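## Task

r1 begins in the delivery room and r2 in the mail room; the door joining them is locked, but a service window is open. Move the parcel on the delivery-room table onto the shelf in the mail room. Finish by releasing it and backing the robots away. A robot that tips over or is left leaning means failure, and the parcel must stay on the shelf without any robot supporting it.

## Robot and tools

Robots: r1 and r2 are identical Hello Robot Stretch 3 units. Each has a two-wheel differential base (0.33 m long, 0.34 m wide, passive omni wheel at the rear), a lift on a mast, and one telescoping arm that reaches out to the robot's RIGHT side. The base cannot move sideways, so to carry the gripper forward you drive the base. A spin on the spot pivots about a point 0.05 m behind the front edge. With the arm retracted and the wrist folded, the swept radius is 0.28 m. An unfolded, level gripper reaches beyond that.

Frames: the base frame has its origin on the floor midway between the drive wheels, with x forward, y left and z up. Each robot reports everything in its own frames, so only the images, lidar_m and the depth grids show where the two robots are relative to each other. hand_pose is the fingertip contact point, expressed in the base frame. The odometry frame is the base frame as it was at the start of the scene. base_odometry counts wheel turns, so slip shows up as travel. Heading is positive to the left and runs from -3.142 to 3.142.

execute_actions: the argument "actions" is a list holding zero or one action. An empty list just returns state and images. An action is an object keyed "r1" and/or "r2", and each robot may have three keys.
- "base": exactly one of {"translate_m": d} or {"rotate_rad": d}. Both are offsets from where the base last reported itself, not poses. translate_m is in metres, -1 to 1, with forward positive. rotate_rad is in radians, -3.2 to 3.2, with counter-clockwise (left) positive.
- "joints": absolute targets by name. The ranges are:
  - lift_m 0 to 1.1 (arm height)
  - arm_m 0 to 0.52 (extension)
  - wrist_yaw_rad -1.345 to 4.42 (0 along the arm, positive toward the front, 3.0 folded over the base)
  - wrist_pitch_rad -1.57 to 0.451 (0 level, negative tips the fingers down)
  - wrist_roll_rad -2.911 to 2.911
  - gripper_m -0.089 to 0.179 (larger is wider; the real fingertip gap is 0.007 to 0.025 smaller, and 0 below 0.007)
  - head_pan_rad -3.953 to 1.73 (0 forward, positive left, -1.57 looks along the arm)
  - head_tilt_rad -1.53 to 0.419 (negative looks down)
- "contact_limits": {"arm_m": effort %, 1 to 100}. The arm motion stops with contact_stop once its effort reaches this value. Lower is gentler, but too low stops it at once.
All motions in one action start together. Any action ends after at most 15 s. Anything you leave out may still be driving toward an earlier target. An unknown key or an out-of-range number rejects the whole call, and nothing moves. "cameras" chooses which images come back: r1_/r2_ head_camera, nav_camera, wrist_camera, or "all". Null or omitted gives all; [] gives none. If a result reports a stop, the later calls in that same reply are skipped.

wait {"seconds": 0 to 10}: commands nothing new and returns state and images. zoom_image {"camera", "region": [x0,y0,x1,y1]}: pixels measured from the top-left, at most 504x504, taken from that camera's latest full image. finished_scene {"scene": n}: closes the current scene for good after the last command has been held, and reports success. The next task arrives in its result.

Result lines:
- joint_positions: current joint values.
- base_status / joint_status: done, off_target (resting away from target, maybe still pushing), contact_stop, time_out or torque_fault (after the last three the old target is dropped).
- on_its_own: uncommanded behaviour; "held at" gives a target, not a position.
- motor_effort: % of maximum, positive toward higher values, with the peak in brackets. It is noisy and biased, and a wheel effort above zero pushes forward.
- contact_limits: the limit in force, the default and the maximum.
- lidar_m: 12 ranges in metres over 30° sectors, measured 0.17 m above the floor. Sector 1 is ahead, counting counter-clockwise (4 left, 7 behind, 10 right). "-" means nothing seen. It sees table legs but not tops, misses clear objects, and is partly blocked by the mast.
- wrist_depth_mm (45–1000) and head_depth_mm (280–4000): 7x7 median depth grids read from the top left. The head grid is sideways.
- hand_pose.
- base_tilt: degrees forward/right, each with a fixed bias of up to about 4°.
- turned_by_wheels / turned_by_imu: turn since the last result.
- pictures: the order of the returned images.
Camera calibration lines can also appear.

Speed: the base runs fast (0.30 m/s, 1.9 rad/s) only when the arm is stowed: lift_m < 0.30, arm_m < 0.03 and wrist_yaw_rad > 2.54. Otherwise it moves at 0.10 m/s and 0.63 rad/s.

Gripping: to grasp, command gripper_m below the object's width. To release, command at least 0.02 more than the value at which the fingers made contact. Neither the reading nor "done" proves that you are holding anything. Squeezing too hard makes the stall guard ease off.

Wrist safety: fold or unfold the wrist (yaw to 3.0) only with lift_m between 0.32 and 0.95, pitch at -0.4 and roll near 0. Once it is folded, the lift may drop to 0.25. If yaw is below -0.4, keep pitch at -0.5 or lower.

Contact: the arm and the lift go slack after a contact_stop until they are commanded again, and a heavy load can then sink. The base, wrist and head keep pushing against obstacles. A wrist servo that is overloaded for several seconds shuts off for 10 s.

Avoid the following:
- Any pressing between the two robots. Once the bases touch, even millimetres more of driving is too much, and no line reports robot-to-robot contact.
- Arm pushes on rigid things with the gripper above about 0.45 m, and a second push after a stop.
- Driving while the gripper holds or hooks something fixed.
- Snagging furniture, especially when reversing. If the base tilts, undo the last move in small steps, free the gripper and lower the lift to about 0.2.
- Drops, slips, slams and hard hits.
The two robots travel slightly different distances for the same command (up to 2.5 cm per metre), which matters for any shared load. Something may occasionally nudge loose objects. The robots keep holding the last command while you think.

Each tool is called after "Call:" as a command line: name --argument value for each argument, lists and objects as JSON in quotes; but a table of rows of numbers goes row by row, as --pt "numbers of a row", without its own name.

## Session

I'll start by checking the current state and images.

Call:
execute_actions --actions '[]'

Scene clock: 0.00 s.
r1.base_odometry: x=+0.000 y=+0.000 heading=+0.000 (m, m, rad; r1's odometry frame)
r1.turned_by_wheels: +0.000 (rad since the last result)
r1.turned_by_imu: +0.000 (rad since the last result)
r1.base_tilt: forward=+0.7 right=+0.5 (deg)
r1.lidar_m: 3.42 1.04 1.04 3.43 1.32 0.93 0.87 0.88 1.18 1.33 1.36 1.81
r1.head_depth_mm: 1883 2856 3278 3268 3212 2883 2093 / 1875 2843 3380 3365 3349 3071 2069 / 1873 2893 3385 3334 3394 3017 2061 / 1903 2906 3288 3339 3336 3001 2068 / 1922 2928 3307 3296 3310 2951 2039 / 1918 2943 3253 3283 3308 2920 2040 / 1959 3015 3223 3273 3296 2926 2014
r1.base_status: not commanded
r1.joint_positions: lift_m=+0.339 arm_m=-0.003 wrist_yaw_rad=+3.151 wrist_pitch_rad=-0.500 wrist_roll_rad=+0.006 gripper_m=+0.037 head_pan_rad=+0.006 head_tilt_rad=+0.013
r1.joint_status: not commanded
r1.motor_effort: left_wheel=+1 right_wheel=-1 lift_m=+30 arm_m=-1 wrist_yaw_rad=+1 wrist_pitch_rad=+7 wrist_roll_rad=+0 gripper_m=+0 head_pan_rad=+0 head_tilt_rad=+2 (%)
r1.hand_pose: x=-0.0233 y=+0.0712 z=+0.3338 quat_wxyz=(+0.173, +0.686, +0.178, +0.684) (m; r1's base frame)
r1.wrist_depth_mm: - - - - - - - / - - - - - - - / 929 957 - - - - - / 744 759 764 778 793 808 824 / 618 629 633 639 648 657 661 / 526 531 552 551 552 551 556 / 461 - - - 464 483 482
r2.base_odometry: x=+0.000 y=+0.000 heading=+0.000 (m, m, rad; r2's odometry frame)
r2.turned_by_wheels: +0.000 (rad since the last result)
r2.turned_by_imu: +0.000 (rad since the last result)
r2.base_tilt: forward=+1.6 right=+0.6 (deg)
r2.lidar_m: 1.32 2.27 2.27 2.61 3.14 3.15 2.90 2.47 2.33 1.34 1.15 1.15
r2.head_depth_mm: 1240 1232 1226 1226 1216 1216 1207 / 1355 1345 1346 1339 1327 1326 1324 / 1498 1494 1477 1469 1465 1460 1463 / 1665 1664 1655 1651 1635 1635 1620 / 1803 1882 1875 1860 1848 1832 1818 / 1837 2176 2151 2131 2138 2131 2078 / 1832 2395 2392 2392 2360 2376 2295
r2.base_status: not commanded
r2.joint_positions: lift_m=+0.494 arm_m=-0.001 wrist_yaw_rad=+3.044 wrist_pitch_rad=-0.599 wrist_roll_rad=-0.014 gripper_m=+0.037 head_pan_rad=+0.003 head_tilt_rad=-0.002
r2.joint_status: not commanded
r2.motor_effort: left_wheel=+0 right_wheel=+0 lift_m=+43 arm_m=+0 wrist_yaw_rad=+0 wrist_pitch_rad=+4 wrist_roll_rad=+0 gripper_m=+0 head_pan_rad=+0 head_tilt_rad=+2 (%)
r2.hand_pose: x=-0.0020 y=+0.0527 z=+0.4687 quat_wxyz=(+0.240, +0.680, +0.178, +0.670) (m; r2's base frame)
r2.wrist_depth_mm: - - - - - - - / - - - - - - - / - - - - - - - / 927 933 912 925 901 882 900 / 805 786 - 784 790 763 768 / 697 693 - 688 681 676 676 / 618 616 - - 596 610 599
pictures: r1_head_camera (sideways: a quarter turn clockwise sets it upright), r1_nav_camera (sideways: a quarter turn counterclockwise sets it upright), r1_wrist_camera, r2_head_camera (sideways: a quarter turn clockwise sets it upright), r2_nav_camera (sideways: a quarter turn counterclockwise sets it upright), r2_wrist_camera
Images, in order (width x height): r1_head_camera 896x504, r1_nav_camera 672x504, r1_wrist_camera 644x364, r2_head_camera 896x504, r2_nav_camera 672x504, r2_wrist_camera 644x364.

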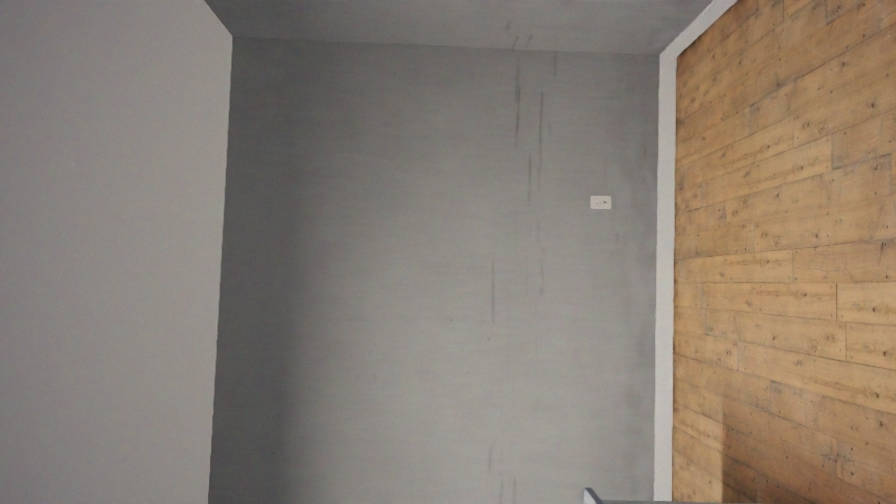

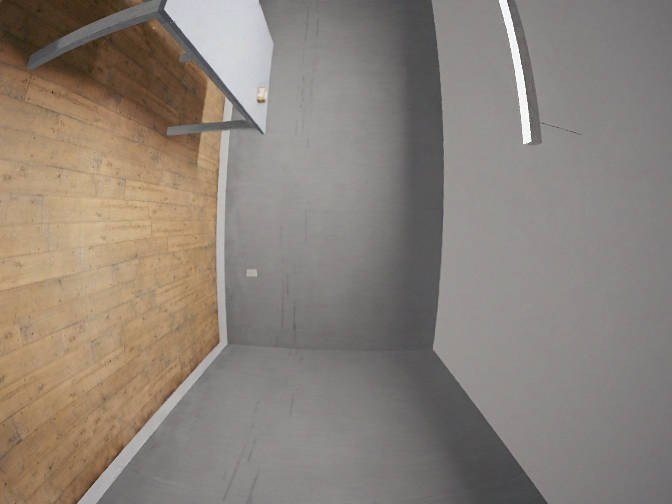

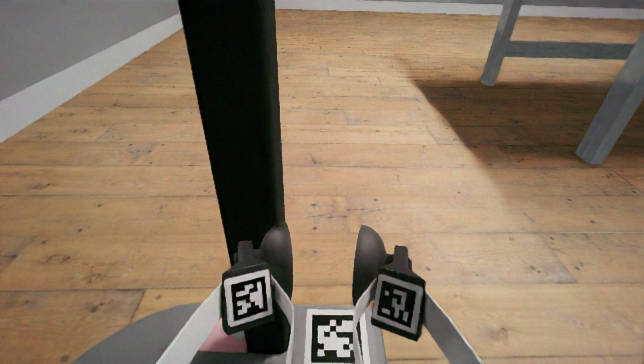

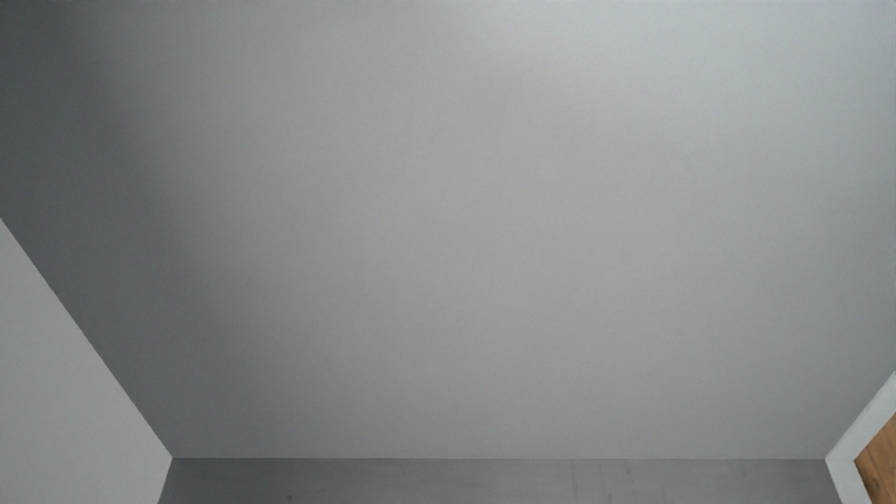

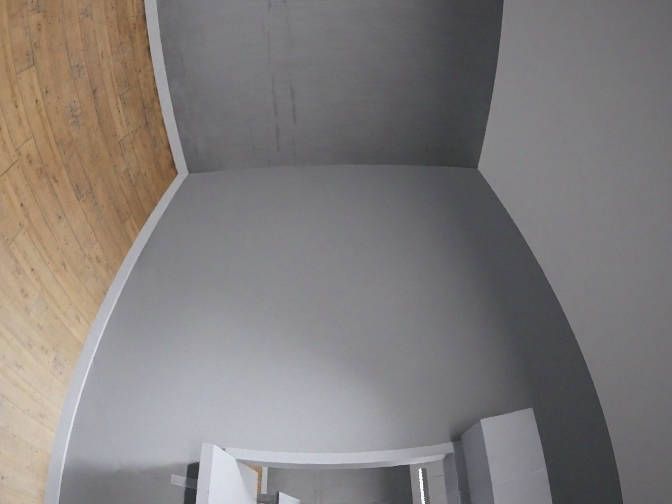

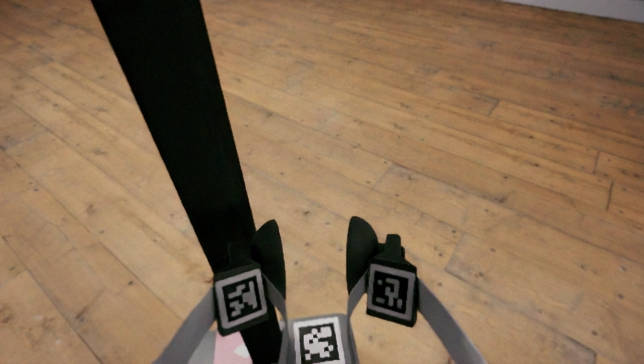

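Call:
zoom_image --camera "r1_nav_camera" --region '[150, 0, 350, 150]'

Call:
zoom_image --camera "r2_nav_camera" --region '[150, 380, 560, 504]'

Region (150, 0, 350, 150) of r1_nav_camera's 672x504 image, scaled by 2.520, with more detail than that image has; it fills the top 378 rows of this view, and the rest is white.

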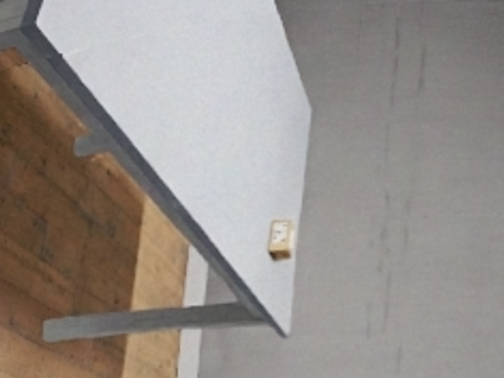

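Region (150, 380, 560, 504) of r2_nav_camera's 672x504 image, scaled by 1.229, with more detail than that image has; it fills the top 152 rows of this view, and the rest is white.

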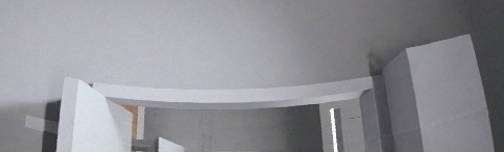

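Call:
execute_actions --actions '[{"r1": {"joints": {"head_pan_rad": 1.7, "head_tilt_rad": -0.3, "lift_m": 0.28, "wrist_pitch_rad": -0.4}}, "r2": {"joints": {"head_pan_rad": -1.5, "head_tilt_rad": -0.3, "lift_m": 0.28, "wrist_pitch_rad": -0.4}}}]' --cameras '["r1_head_camera", "r1_nav_camera", "r2_head_camera", "r2_nav_camera"]'

Scene clock: 21.30 s.
r1.base_odometry: x=+0.000 y=+0.000 heading=+0.000 (m, m, rad; r1's odometry frame)
r1.turned_by_wheels: +0.000 (rad since the last result)
r1.turned_by_imu: +0.000 (rad since the last result)
r1.base_tilt: forward=+0.8 right=+0.6 (deg)
r1.lidar_m: 3.43 1.05 1.04 3.41 1.33 0.94 0.88 0.88 1.18 1.33 1.37 1.81
r1.head_depth_mm: 2818 3009 3245 3391 2506 1839 1451 / 2897 3043 3182 3416 2516 1835 1444 / 2868 3066 3326 3428 2482 1820 1446 / 2930 3082 3292 3442 2465 1807 1436 / 2967 3159 3379 3486 2440 1803 1435 / 2814 2905 2961 3055 2446 1800 1419 / 2069 2119 2181 2293 2298 1816 1462
r1.base_status: not commanded
r1.joint_positions: lift_m=+0.280 arm_m=-0.003 wrist_yaw_rad=+3.151 wrist_pitch_rad=-0.421 wrist_roll_rad=+0.006 gripper_m=+0.037 head_pan_rad=+1.693 head_tilt_rad=-0.296
r1.joint_status: all done
r1.motor_effort: left_wheel=+0(1) right_wheel=-1(0) lift_m=+22(27) arm_m=-1(1) wrist_yaw_rad=+0(1) wrist_pitch_rad=+12(13) wrist_roll_rad=+0(0) gripper_m=+0(0) head_pan_rad=+3(28) head_tilt_rad=-3(26) (%)
r1.hand_pose: x=-0.0234 y=+0.0819 z=+0.2923 quat_wxyz=(+0.145, +0.692, +0.151, +0.690) (m; r1's base frame)
r1.wrist_depth_mm: - - - - - - - / - - - - - - - / - - - - - - - / 748 760 764 770 793 819 833 / 600 605 609 624 638 638 650 / 500 504 518 524 540 522 534 / 440 - - - 431 451 456
r2.base_odometry: x=+0.000 y=+0.000 heading=+0.000 (m, m, rad; r2's odometry frame)
r2.turned_by_wheels: +0.000 (rad since the last result)
r2.turned_by_imu: +0.001 (rad since the last result)
r2.base_tilt: forward=+1.7 right=+0.6 (deg)
r2.lidar_m: 1.32 2.27 2.26 2.61 3.15 3.15 2.90 2.46 2.34 1.34 1.15 1.15
r2.head_depth_mm: 1750 1857 1957 2107 2217 2103 1619 / 1563 1642 1730 1847 1945 1996 1629 / 1453 1523 1588 1675 1772 1866 1622 / 1329 1391 1446 1517 1609 1690 1633 / 1230 1283 1336 1395 1447 1522 1558 / 1148 1231 1303 1378 1303 1392 1449 / 1138 - - - 1166 1288 1329
r2.base_status: not commanded
r2.joint_positions: lift_m=+0.281 arm_m=-0.001 wrist_yaw_rad=+3.044 wrist_pitch_rad=-0.421 wrist_roll_rad=-0.014 gripper_m=+0.037 head_pan_rad=-1.493 head_tilt_rad=-0.296
r2.joint_status: all done
r2.motor_effort: left_wheel=-1(1) right_wheel=+0(0) lift_m=+21(44) arm_m=+0(1) wrist_yaw_rad=+1(0) wrist_pitch_rad=+6(6) wrist_roll_rad=+0(0) gripper_m=+0(1) head_pan_rad=-3(41) head_tilt_rad=-2(27) (%)
r2.hand_pose: x=+0.0005 y=+0.0786 z=+0.2925 quat_wxyz=(+0.181, +0.693, +0.116, +0.689) (m; r2's base frame)
r2.wrist_depth_mm: - - - - - - - / - - - - - - - / - - - - 989 977 965 / 806 802 781 769 767 749 742 / 646 643 - 630 639 608 603 / 536 533 - 542 531 522 511 / 470 - - - 446 445 439
pictures: r1_head_camera (sideways: a quarter turn clockwise sets it upright), r1_nav_camera (sideways: a quarter turn counterclockwise sets it upright), r2_head_camera (sideways: a quarter turn clockwise sets it upright), r2_nav_camera (sideways: a quarter turn counterclockwise sets it upright)
camera_calibration (this result's frames):
r1_head_camera: T_world_to_cam=[[0.0473418, -0.299135, -0.953036, 1.25868], [-0.993438, -0.113546, -0.0137093, 0.0288725], [-0.104113, 0.947431, -0.302548, 0.351305], [0, 0, 0, 1]] pos_world=[0.00567, 0.0469579, 1.30625]
r1_nav_camera: T_world_to_cam=[[-0.0711269, 0.266021, 0.96134, -1.21695], [0.995757, 0.0753518, 0.0528221, -0.0170137], [-0.0583869, 0.961018, -0.270252, 0.310539], [0, 0, 0, 1]] pos_world=[-0.0514853, 0.0265838, 1.25473]
r2_head_camera: T_world_to_cam=[[-0.00876372, 0.234504, -0.972076, 1.28318], [0.993635, 0.111225, 0.0178739, -0.025615], [0.11231, -0.965731, -0.233986, 0.259757], [0, 0, 0, 1]] pos_world=[0.0075239, -0.0472064, 1.30858]
r2_nav_camera: T_world_to_cam=[[-0.00255242, -0.280271, 0.959918, -1.20584], [-0.991697, -0.122707, -0.0384643, 0.101257], [0.128569, -0.952046, -0.27763, 0.31354], [0, 0, 0, 1]] pos_world=[0.0570269, -0.0270326, 1.24845]
Images, in order (width x height): r1_head_camera 896x504, r1_nav_camera 672x504, r2_head_camera 896x504, r2_nav_camera 672x504.

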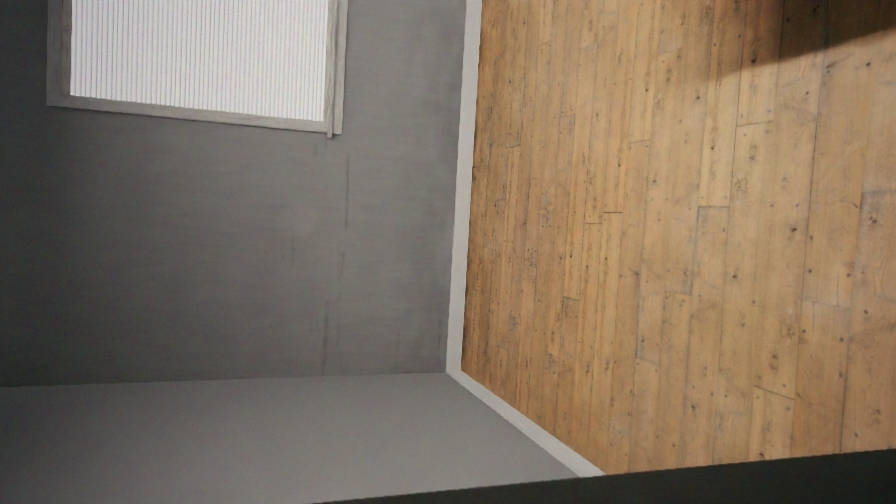

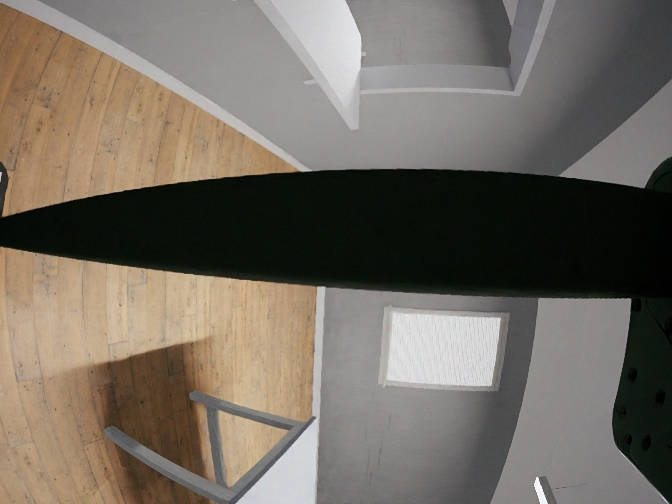

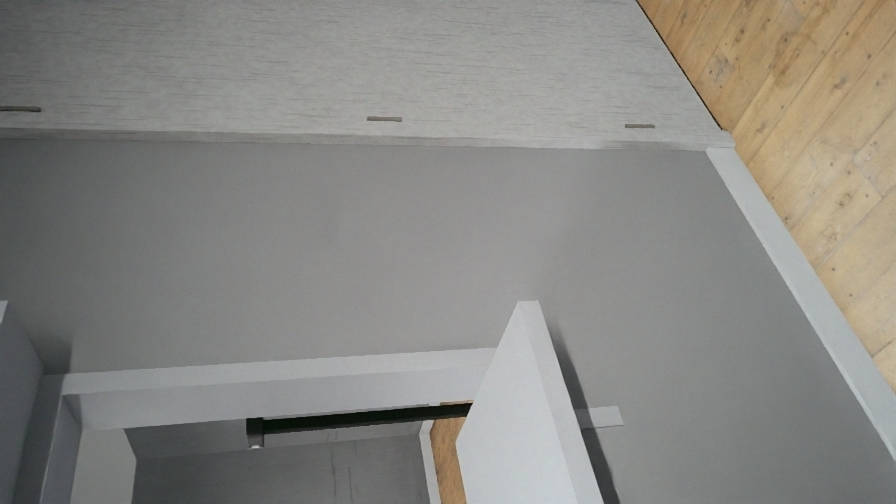

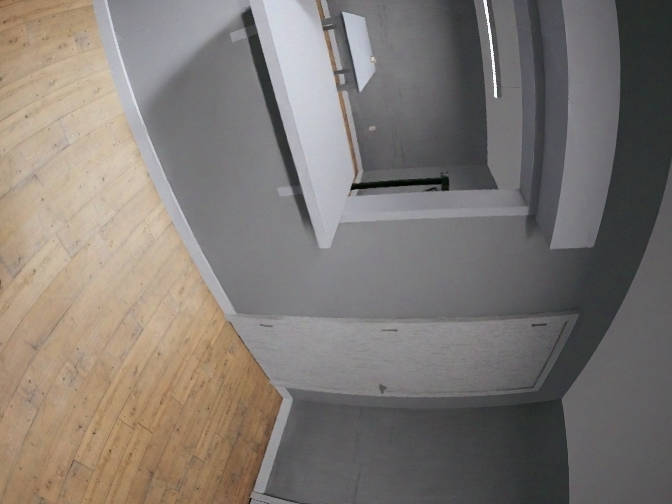

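Call:
zoom_image --camera "r1_nav_camera" --region '[200, 0, 600, 170]'

Call:
zoom_image --camera "r2_nav_camera" --region '[200, 0, 660, 260]'

Region (200, 0, 600, 170) of r1_nav_camera's 672x504 image, scaled by 1.260, with more detail than that image has; it fills the top 214 rows of this view, and the rest is white.

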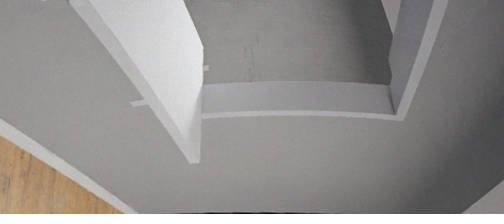

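Region (200, 0, 660, 260) of r2_nav_camera's 672x504 image, scaled by 1.096, with more detail than that image has; it fills the top 285 rows of this view, and the rest is white.

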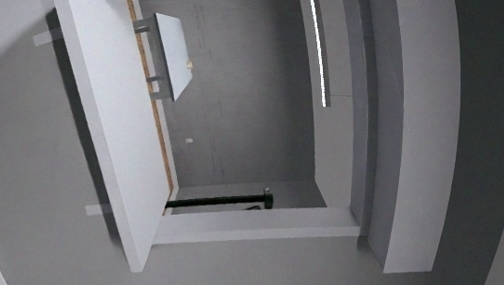

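Call:
execute_actions --actions '[{"r1": {"base": {"rotate_rad": -2.99}, "joints": {"head_pan_rad": -0.7, "head_tilt_rad": -0.35}}, "r2": {"joints": {"head_pan_rad": -3.0, "head_tilt_rad": -0.3}}}]' --cameras '["r1_head_camera", "r1_nav_camera", "r2_head_camera", "r2_nav_camera"]'

Scene clock: 59.10 s.
r1.base_odometry: x=+0.000 y=+0.000 heading=-2.990 (m, m, rad; r1's odometry frame)
r1.turned_by_wheels: -2.990 (rad since the last result)
r1.turned_by_imu: -3.002 (rad since the last result)
r1.base_tilt: forward=+0.8 right=+0.6 (deg)
r1.lidar_m: 0.88 0.94 1.35 1.34 1.43 2.15 2.30 1.04 1.54 2.46 1.15 0.90
r1.head_depth_mm: 3598 3797 3879 1297 1667 1738 1401 / - - - 1177 1477 1608 1386 / - - - 1081 1328 1479 1383 / - - - 1078 1209 1341 1367 / 818 874 938 1014 1105 1220 1304 / 773 827 881 950 1024 1113 1215 / 732 778 831 883 949 1031 1130
r1.base_status: done
r1.joint_positions: lift_m=+0.280 arm_m=-0.003 wrist_yaw_rad=+3.151 wrist_pitch_rad=-0.421 wrist_roll_rad=+0.006 gripper_m=+0.037 head_pan_rad=-0.693 head_tilt_rad=-0.346
r1.joint_status: all done
r1.motor_effort: left_wheel=+3(10) right_wheel=-2(4) lift_m=+22(22) arm_m=-1(1) wrist_yaw_rad=+1(0) wrist_pitch_rad=+12(12) wrist_roll_rad=+0(0) gripper_m=+1(0) head_pan_rad=-2(30) head_tilt_rad=-1(10) (%)
r1.hand_pose: x=-0.0234 y=+0.0819 z=+0.2923 quat_wxyz=(+0.145, +0.692, +0.151, +0.690) (m; r1's base frame)
r1.wrist_depth_mm: - - - - - - - / - - - - - - - / - - - - - - - / 750 758 779 786 800 815 835 / 599 601 611 616 637 640 647 / 504 509 530 525 532 525 532 / 441 - - - 433 453 453
r2.base_odometry: x=+0.000 y=+0.000 heading=+0.000 (m, m, rad; r2's odometry frame)
r2.turned_by_wheels: +0.000 (rad since the last result)
r2.turned_by_imu: +0.001 (rad since the last result)
r2.base_tilt: forward=+1.6 right=+0.6 (deg)
r2.lidar_m: 1.32 2.27 2.27 2.61 3.13 3.14 2.90 2.46 2.33 1.34 1.15 1.15
r2.head_depth_mm: 3499 3600 3821 3925 3000 2103 1609 / 3270 3491 3635 3825 3029 2098 1622 / 3008 3175 3334 3493 3046 2118 1618 / 2801 2928 3043 3209 3085 2129 1624 / 2606 2715 2851 2954 3017 2134 1643 / 2437 2569 2652 2711 2840 2141 1635 / 2318 2381 2463 2571 2668 2157 1647
r2.base_status: not commanded
r2.joint_positions: lift_m=+0.281 arm_m=-0.001 wrist_yaw_rad=+3.044 wrist_pitch_rad=-0.421 wrist_roll_rad=-0.014 gripper_m=+0.037 head_pan_rad=-2.993 head_tilt_rad=-0.296
r2.joint_status: all done
r2.motor_effort: left_wheel=-1(1) right_wheel=-1(0) lift_m=+21(21) arm_m=-1(0) wrist_yaw_rad=+0(0) wrist_pitch_rad=+6(6) wrist_roll_rad=+0(0) gripper_m=-1(1) head_pan_rad=-4(42) head_tilt_rad=-1(3) (%)
r2.hand_pose: x=+0.0005 y=+0.0786 z=+0.2925 quat_wxyz=(+0.181, +0.693, +0.116, +0.689) (m; r2's base frame)
r2.wrist_depth_mm: - - - - - - - / - - - - - - - / - - - - - 977 958 / 794 786 777 778 766 747 753 / 642 646 - 630 643 606 608 / 539 539 - 542 525 515 516 / 465 - - - 441 444 444
pictures: r1_head_camera (sideways: a quarter turn clockwise sets it upright), r1_nav_camera (sideways: a quarter turn counterclockwise sets it upright), r2_head_camera (sideways: a quarter turn clockwise sets it upright), r2_nav_camera (sideways: a quarter turn counterclockwise sets it upright)
camera_calibration (this result's frames):
r1_head_camera: T_world_to_cam=[[-0.275944, 0.215432, -0.93672, 1.23935], [0.64462, 0.764373, -0.0141005, 0.0193888], [0.712966, -0.607719, -0.349796, 0.407811], [0, 0, 0, 1]] pos_world=[0.0387379, -0.0339821, 1.30385]
r1_nav_camera: T_world_to_cam=[[0.270893, -0.175309, 0.946511, -1.19967], [-0.670961, -0.739445, 0.055073, -0.00977363], [0.690238, -0.649991, -0.317936, 0.368033], [0, 0, 0, 1]] pos_world=[0.0643953, 0.0216773, 1.25305]
r2_head_camera: T_world_to_cam=[[0.233418, 0.0253619, -0.972046, 1.28166], [0.181288, -0.983267, 0.0178782, -0.0206652], [-0.955327, -0.180393, -0.23411, 0.266431], [0, 0, 0, 1]] pos_world=[-0.040888, -0.00476243, 1.30858]
r2_nav_camera: T_world_to_cam=[[-0.279869, -0.017314, 0.959882, -1.2041], [-0.192602, 0.980523, -0.03847, 0.0963901], [-0.94052, -0.195642, -0.277753, 0.320221], [0, 0, 0, 1]] pos_world=[-0.0172527, -0.0527118, 1.24845]
Images, in order (width x height): r1_head_camera 896x504, r1_nav_camera 672x504, r2_head_camera 896x504, r2_nav_camera 672x504.

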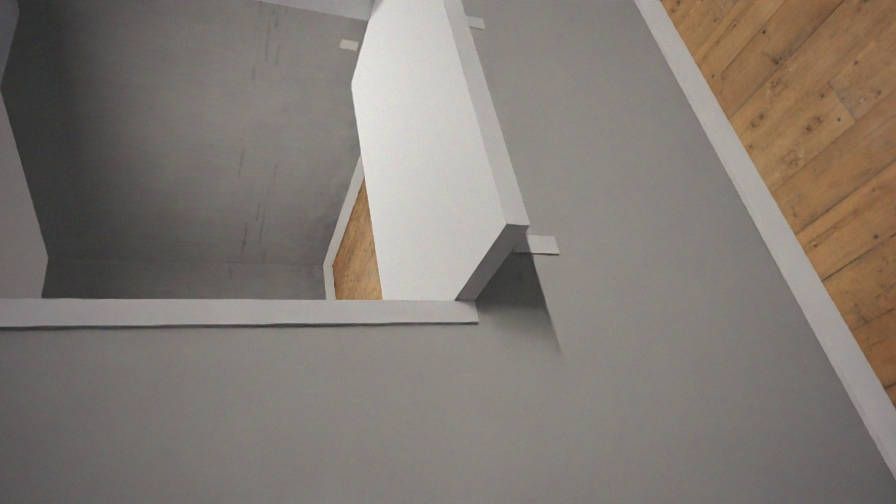

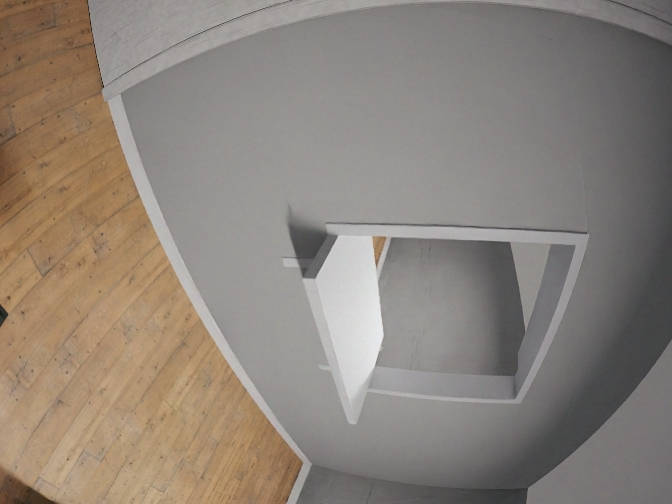

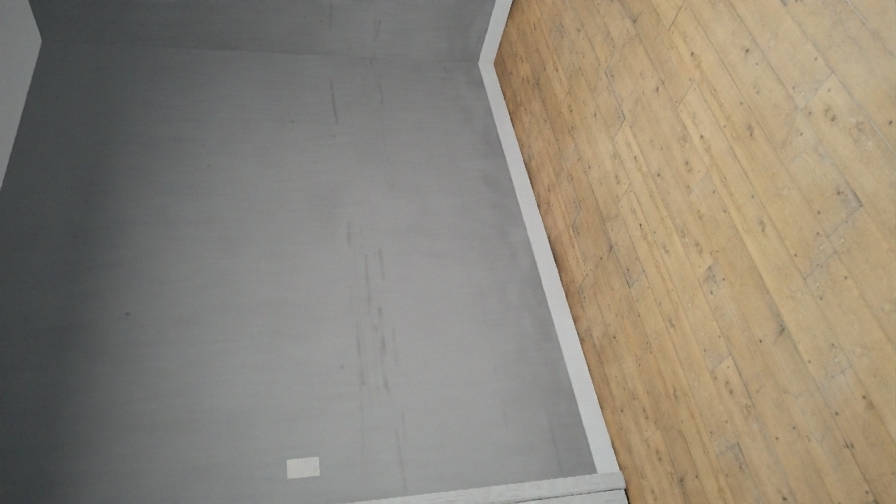

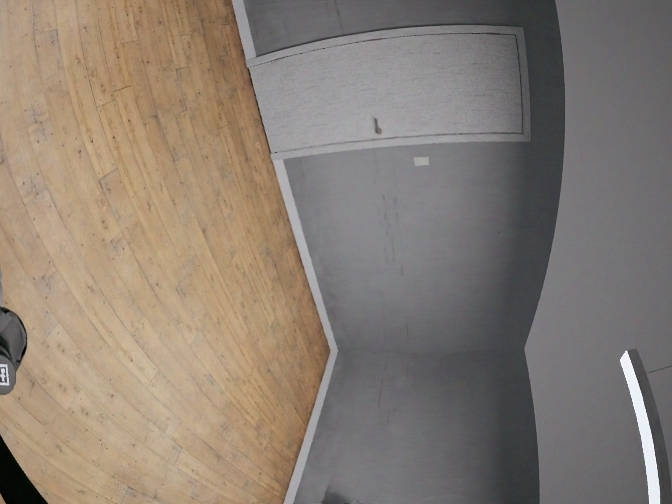

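Call:
execute_actions --actions '[{"r1": {"base": {"translate_m": -1.0}, "joints": {"head_pan_rad": -2.5, "head_tilt_rad": -0.4}}, "r2": {"base": {"rotate_rad": 0.8}, "joints": {"head_pan_rad": 1.45, "head_tilt_rad": -0.2}}}]' --cameras '["r1_head_camera", "r1_nav_camera", "r2_head_camera", "r2_nav_camera"]'

Scene clock: 107.13 s.
r1.base_odometry: x=+0.988 y=+0.151 heading=-2.990 (m, m, rad; r1's odometry frame)
r1.turned_by_wheels: +0.000 (rad since the last result)
r1.turned_by_imu: -0.007 (rad since the last result)
r1.base_tilt: forward=+0.9 right=+0.5 (deg)
r1.lidar_m: 1.88 1.86 1.46 1.44 1.55 2.30 2.43 1.33 1.26 0.62 0.63 1.91
r1.head_depth_mm: 2190 2350 2460 2598 2145 1662 1343 / 2370 2474 2683 1418 1898 1636 1336 / 2558 2725 2912 1251 2077 1640 1335 / 2806 3002 3207 1271 1882 1630 1325 / 3071 3312 3587 1260 962 1604 1324 / 3277 3535 3790 1250 876 1576 1314 / 3120 3337 3530 1239 873 1468 1319
r1.base_status: done
r1.joint_positions: lift_m=+0.280 arm_m=-0.003 wrist_yaw_rad=+3.151 wrist_pitch_rad=-0.421 wrist_roll_rad=+0.006 gripper_m=+0.037 head_pan_rad=-2.493 head_tilt_rad=-0.395
r1.joint_status: all done
r1.motor_effort: left_wheel=+2(6) right_wheel=-2(6) lift_m=+23(23) arm_m=-1(1) wrist_yaw_rad=+0(1) wrist_pitch_rad=+12(12) wrist_roll_rad=+0(0) gripper_m=-1(0) head_pan_rad=-2(28) head_tilt_rad=-2(9) (%)
r1.hand_pose: x=-0.0234 y=+0.0819 z=+0.2923 quat_wxyz=(+0.145, +0.693, +0.151, +0.690) (m; r1's base frame)
r1.wrist_depth_mm: - - - - - - - / - - - - - - - / - - - - - - - / 747 753 777 789 798 815 824 / 596 607 614 631 642 640 646 / 499 508 530 518 535 528 538 / 443 - - - 433 448 450
r2.base_odometry: x=+0.000 y=+0.000 heading=+0.800 (m, m, rad; r2's odometry frame)
r2.turned_by_wheels: +0.800 (rad since the last result)
r2.turned_by_imu: +0.806 (rad since the last result)
r2.base_tilt: forward=+1.6 right=+0.6 (deg)
r2.lidar_m: 2.27 2.36 3.21 3.14 3.26 2.54 2.46 1.63 1.19 1.15 1.20 1.63
r2.head_depth_mm: 2932 3196 3274 3369 3402 2412 1790 / 2927 3140 3272 3344 3460 2419 1782 / 2904 3087 3199 3276 3426 2420 1801 / 2886 3082 3143 3280 3382 2442 1804 / 2953 3025 3132 3215 3295 2456 1804 / 2928 3017 3146 3139 3257 2452 1812 / 2929 2992 3059 3175 3252 2454 1805
r2.base_status: done
r2.joint_positions: lift_m=+0.281 arm_m=-0.001 wrist_yaw_rad=+3.044 wrist_pitch_rad=-0.421 wrist_roll_rad=-0.014 gripper_m=+0.037 head_pan_rad=+1.443 head_tilt_rad=-0.211
r2.joint_status: all done
r2.motor_effort: left_wheel=-2(9) right_wheel=+1(9) lift_m=+21(21) arm_m=-1(1) wrist_yaw_rad=+0(0) wrist_pitch_rad=+6(7) wrist_roll_rad=+0(0) gripper_m=-1(0) head_pan_rad=+4(43) head_tilt_rad=+6(20) (%)
r2.hand_pose: x=+0.0005 y=+0.0786 z=+0.2926 quat_wxyz=(+0.181, +0.693, +0.116, +0.689) (m; r2's base frame)
r2.wrist_depth_mm: - - - - - - - / - - - - - - - / - - - - - 976 957 / 805 787 768 782 771 750 757 / 646 645 - 622 630 610 612 / 541 537 - 543 527 516 512 / 475 - - - 442 449 440
pictures: r1_head_camera (sideways: a quarter turn clockwise sets it upright), r1_nav_camera (sideways: a quarter turn counterclockwise sets it upright), r2_head_camera (sideways: a quarter turn clockwise sets it upright), r2_nav_camera (sideways: a quarter turn counterclockwise sets it upright)
camera_calibration (this result's frames):
r1_head_camera: T_world_to_cam=[[0.308975, 0.247476, -0.918308, 1.21176], [0.598567, -0.800942, -0.0144524, 0.0201268], [-0.739088, -0.545204, -0.395602, 0.47628], [0, 0, 0, 1]] pos_world=[-0.0344368, -0.0240907, 1.30147]
r1_nav_camera: T_world_to_cam=[[-0.269167, -0.251983, 0.929545, -1.17423], [-0.569955, 0.819685, 0.0571611, -0.0131046], [-0.776338, -0.514413, -0.364252, 0.437255], [0, 0, 0, 1]] pos_world=[0.0159241, -0.0602154, 1.25152]
r2_head_camera: T_world_to_cam=[[-0.0286762, -0.148168, -0.988546, 1.30485], [-0.995559, 0.0929505, 0.0149478, -0.00967318], [0.0896711, 0.984584, -0.150175, 0.150804], [0, 0, 0, 1]] pos_world=[0.0142652, 0.0457573, 1.3127]
r2_nav_camera: T_world_to_cam=[[0.0492249, 0.19152, 0.980253, -1.23274], [0.99623, -0.0796126, -0.0344726, 0.083938], [0.0714383, 0.978254, -0.194717, 0.205971], [0, 0, 0, 1]] pos_world=[-0.0376542, 0.0412855, 1.2514]
Images, in order (width x height): r1_head_camera 896x504, r1_nav_camera 672x504, r2_head_camera 896x504, r2_nav_camera 672x504.

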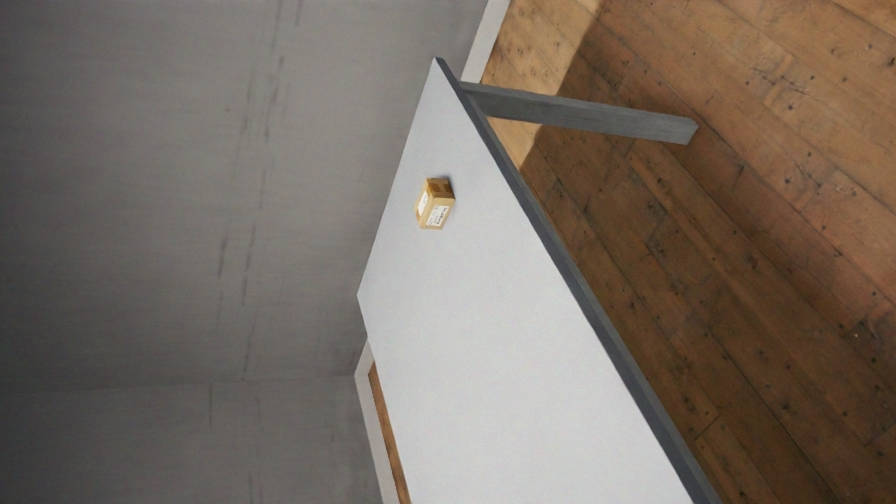

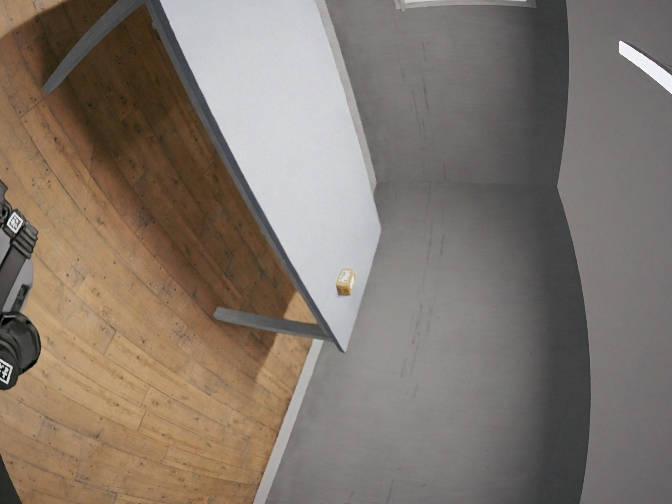

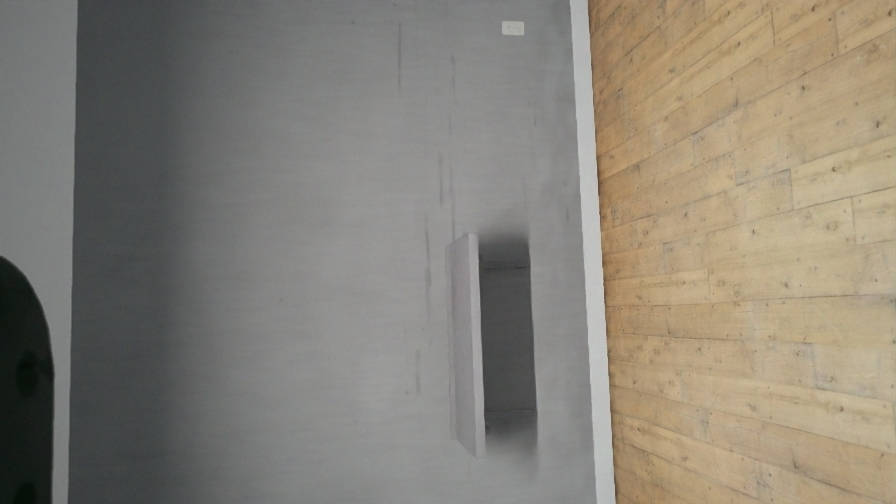

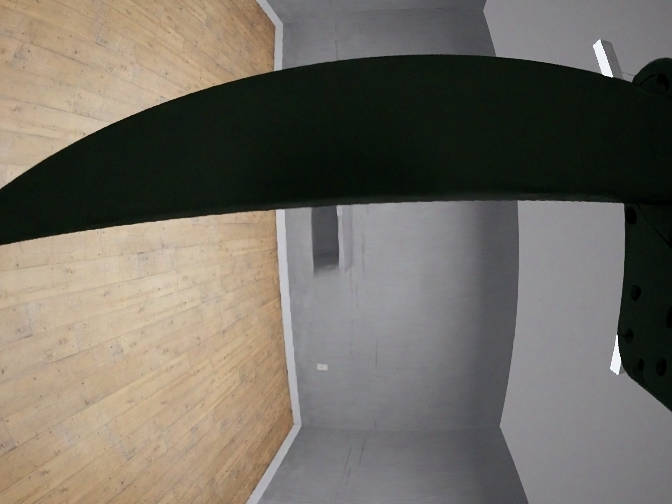

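Call:
zoom_image --camera "r1_head_camera" --region '[390, 150, 490, 250]'

Call:
zoom_image --camera "r2_head_camera" --region '[400, 200, 660, 480]'

Region (390, 150, 490, 250) of r1_head_camera's 896x504 image, scaled by 5.040, with more detail than that image has.

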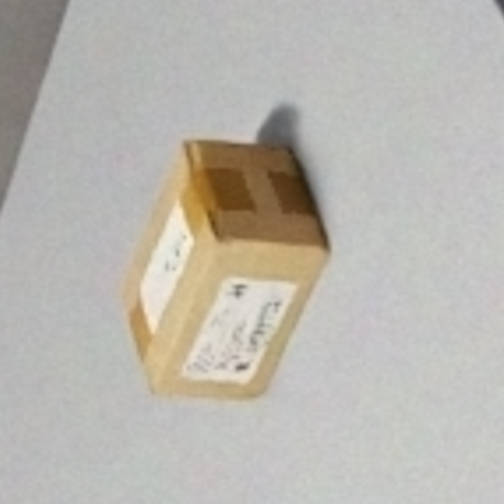

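Region (400, 200, 660, 480) of r2_head_camera's 896x504 image, scaled by 1.800, with more detail than that image has; it fills the left 468 columns of this view, and the rest is white.

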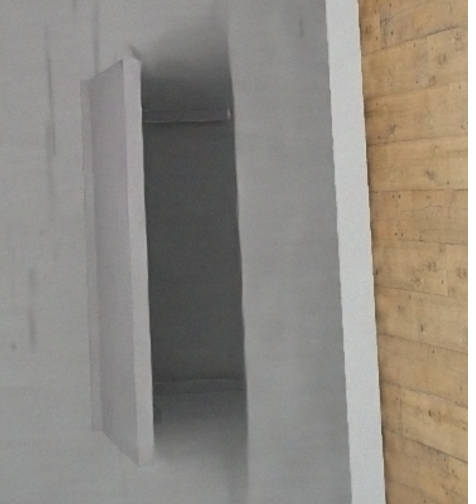

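Call:
execute_actions --actions '[{"r1": {"base": {"translate_m": -0.99}, "joints": {"lift_m": 0.87, "wrist_yaw_rad": 1.6, "head_pan_rad": -1.65, "head_tilt_rad": -0.75}}, "r2": {"base": {"rotate_rad": 0.87}, "joints": {"head_pan_rad": -2.5, "head_tilt_rad": -0.35}}}]' --cameras '["r1_head_camera", "r1_nav_camera", "r2_head_camera", "r2_nav_camera"]'

Scene clock: 238.03 s.
r1.base_odometry: x=+1.967 y=+0.301 heading=-2.990 (m, m, rad; r1's odometry frame)
r1.turned_by_wheels: +0.000 (rad since the last result)
r1.turned_by_imu: -0.007 (rad since the last result)
r1.base_tilt: forward=+1.0 right=+0.6 (deg)
r1.lidar_m: 2.87 2.00 1.57 1.54 1.65 1.47 1.45 1.55 0.53 1.14 1.22 1.28
r1.head_depth_mm: 2730 2979 2308 778 715 - - / 2721 2986 946 749 681 - 1120 / 2787 2995 940 747 746 - 1114 / 2746 2997 932 735 748 - 1091 / 2743 2956 924 737 1453 1314 1076 / 2776 2968 921 738 1456 1316 - / 2803 2952 916 732 1450 1331 -
r1.base_status: done
r1.joint_positions: lift_m=+0.870 arm_m=-0.003 wrist_yaw_rad=+1.602 wrist_pitch_rad=-0.420 wrist_roll_rad=+0.006 gripper_m=+0.037 head_pan_rad=-1.657 head_tilt_rad=-0.740
r1.joint_status: all done
r1.motor_effort: left_wheel=+2(8) right_wheel=-1(6) lift_m=+36(36) arm_m=-2(1) wrist_yaw_rad=-3(3) wrist_pitch_rad=+11(12) wrist_roll_rad=+0(0) gripper_m=+0(0) head_pan_rad=+3(30) head_tilt_rad=-5(27) (%)
r1.hand_pose: x=+0.2027 y=-0.1352 z=+0.8819 quat_wxyz=(+0.586, +0.600, -0.377, +0.392) (m; r1's base frame)
r1.wrist_depth_mm: - - - - - - - / - - - - - - - / - - - - - 779 685 / - - - - - - 493 / - - - - - - 453 / - - - - - - - / - - - - - - -
r2.base_odometry: x=+0.000 y=+0.000 heading=+1.670 (m, m, rad; r2's odometry frame)
r2.turned_by_wheels: +0.870 (rad since the last result)
r2.turned_by_imu: +0.877 (rad since the last result)
r2.base_tilt: forward=+1.7 right=+0.6 (deg)
r2.lidar_m: 2.77 3.14 3.16 2.75 2.46 1.98 1.28 1.15 1.16 1.41 2.26 2.28
r2.head_depth_mm: - - - 1327 1269 1369 1448 / - - - 1336 1271 1361 1444 / - - - 1352 1268 1351 1439 / - - - 1359 1264 1343 1437 / - - - 1372 1251 1337 1429 / - - - 1240 1255 1340 1425 / 1008 1043 1106 1172 1253 1342 1429
r2.base_status: done
r2.joint_positions: lift_m=+0.281 arm_m=-0.001 wrist_yaw_rad=+3.044 wrist_pitch_rad=-0.421 wrist_roll_rad=-0.014 gripper_m=+0.037 head_pan_rad=-2.493 head_tilt_rad=-0.346
r2.joint_status: all done
r2.motor_effort: left_wheel=-2(9) right_wheel=+2(9) lift_m=+21(21) arm_m=-1(1) wrist_yaw_rad=-1(0) wrist_pitch_rad=+6(6) wrist_roll_rad=+0(0) gripper_m=-1(0) head_pan_rad=-3(42) head_tilt_rad=-2(18) (%)
r2.hand_pose: x=+0.0005 y=+0.0786 z=+0.2926 quat_wxyz=(+0.181, +0.693, +0.116, +0.689) (m; r2's base frame)
r2.wrist_depth_mm: - - - - - - - / - - - - - - - / - - 995 - 998 987 964 / 799 802 783 784 775 747 749 / 640 638 - 625 633 611 604 / 539 531 - 542 524 518 516 / 471 - - - 446 443 444
pictures: r1_head_camera (sideways: a quarter turn clockwise sets it upright), r1_nav_camera (sideways: a quarter turn counterclockwise sets it upright), r2_head_camera (sideways: a quarter turn clockwise sets it upright), r2_nav_camera (sideways: a quarter turn counterclockwise sets it upright)
camera_calibration (this result's frames):
r1_head_camera: T_world_to_cam=[[0.0482479, 0.681345, -0.730371, 0.968299], [0.996032, -0.0875661, -0.0158909, 0.0195682], [-0.0747829, -0.726706, -0.682866, 0.845969], [0, 0, 0, 1]] pos_world=[-0.00294497, -0.0432615, 1.28521]
r1_nav_camera: T_world_to_cam=[[-0.0186903, -0.660318, 0.750754, -0.942612], [-0.992174, 0.104969, 0.0676236, -0.0241218], [-0.123459, -0.743614, -0.657112, 0.814313], [0, 0, 0, 1]] pos_world=[0.0589833, -0.014357, 1.2444]
r2_head_camera: T_world_to_cam=[[0.231044, 0.163249, -0.95915, 1.26482], [0.629748, -0.776554, 0.0195252, -0.0255438], [-0.741644, -0.608534, -0.282224, 0.327749], [0, 0, 0, 1]] pos_world=[-0.0330704, -0.0268713, 1.30615]
r2_nav_camera: T_world_to_cam=[[-0.27514, -0.178056, 0.944772, -1.1844], [-0.637533, 0.769349, -0.0406692, 0.101965], [-0.719618, -0.613513, -0.325195, 0.380618], [0, 0, 0, 1]] pos_world=[0.0130304, -0.0558219, 1.24691]
Images, in order (width x height): r1_head_camera 896x504, r1_nav_camera 672x504, r2_head_camera 896x504, r2_nav_camera 672x504.

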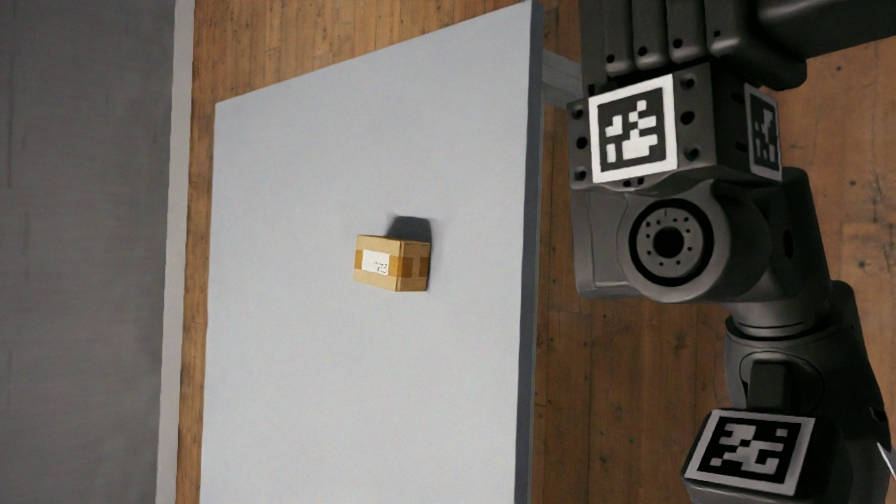

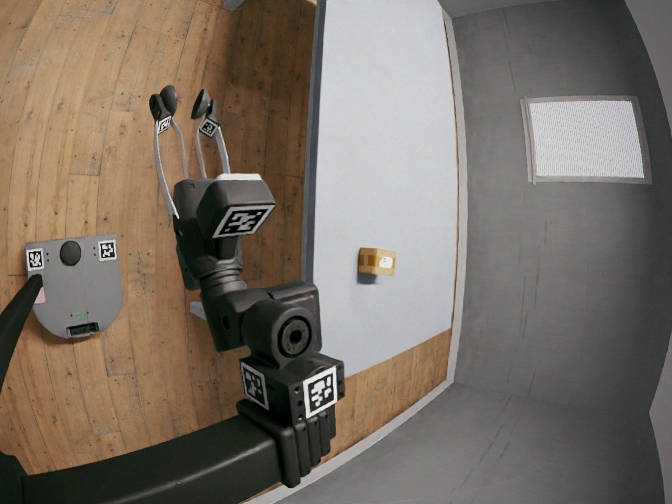

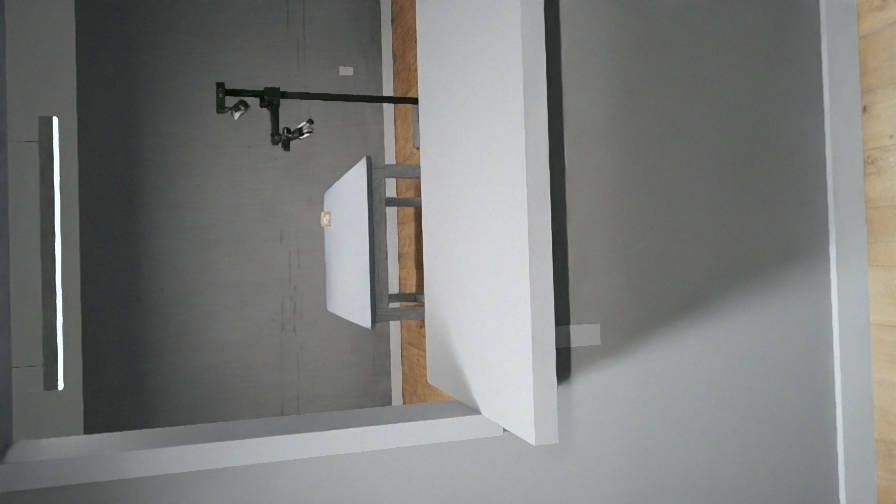

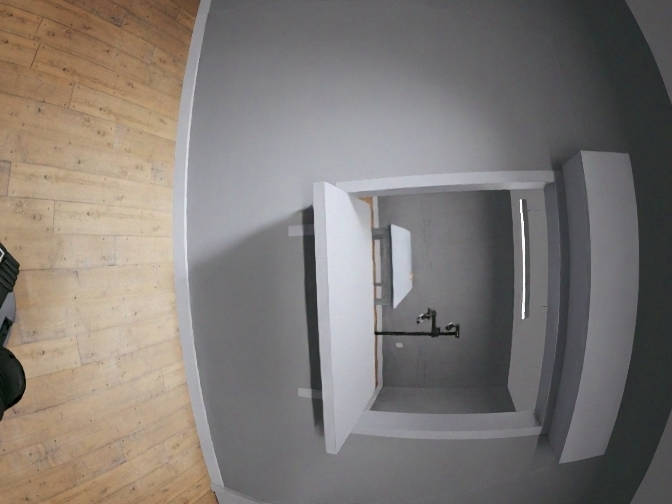

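Call:
zoom_image --camera "r1_head_camera" --region '[330, 200, 450, 320]'

Region (330, 200, 450, 320) of r1_head_camera's 896x504 image, scaled by 4.200, with more detail than that image has.

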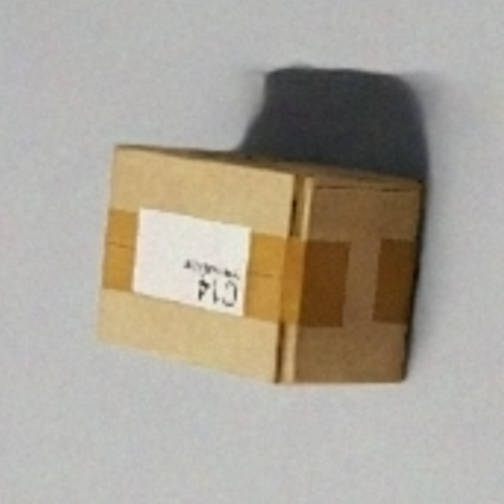

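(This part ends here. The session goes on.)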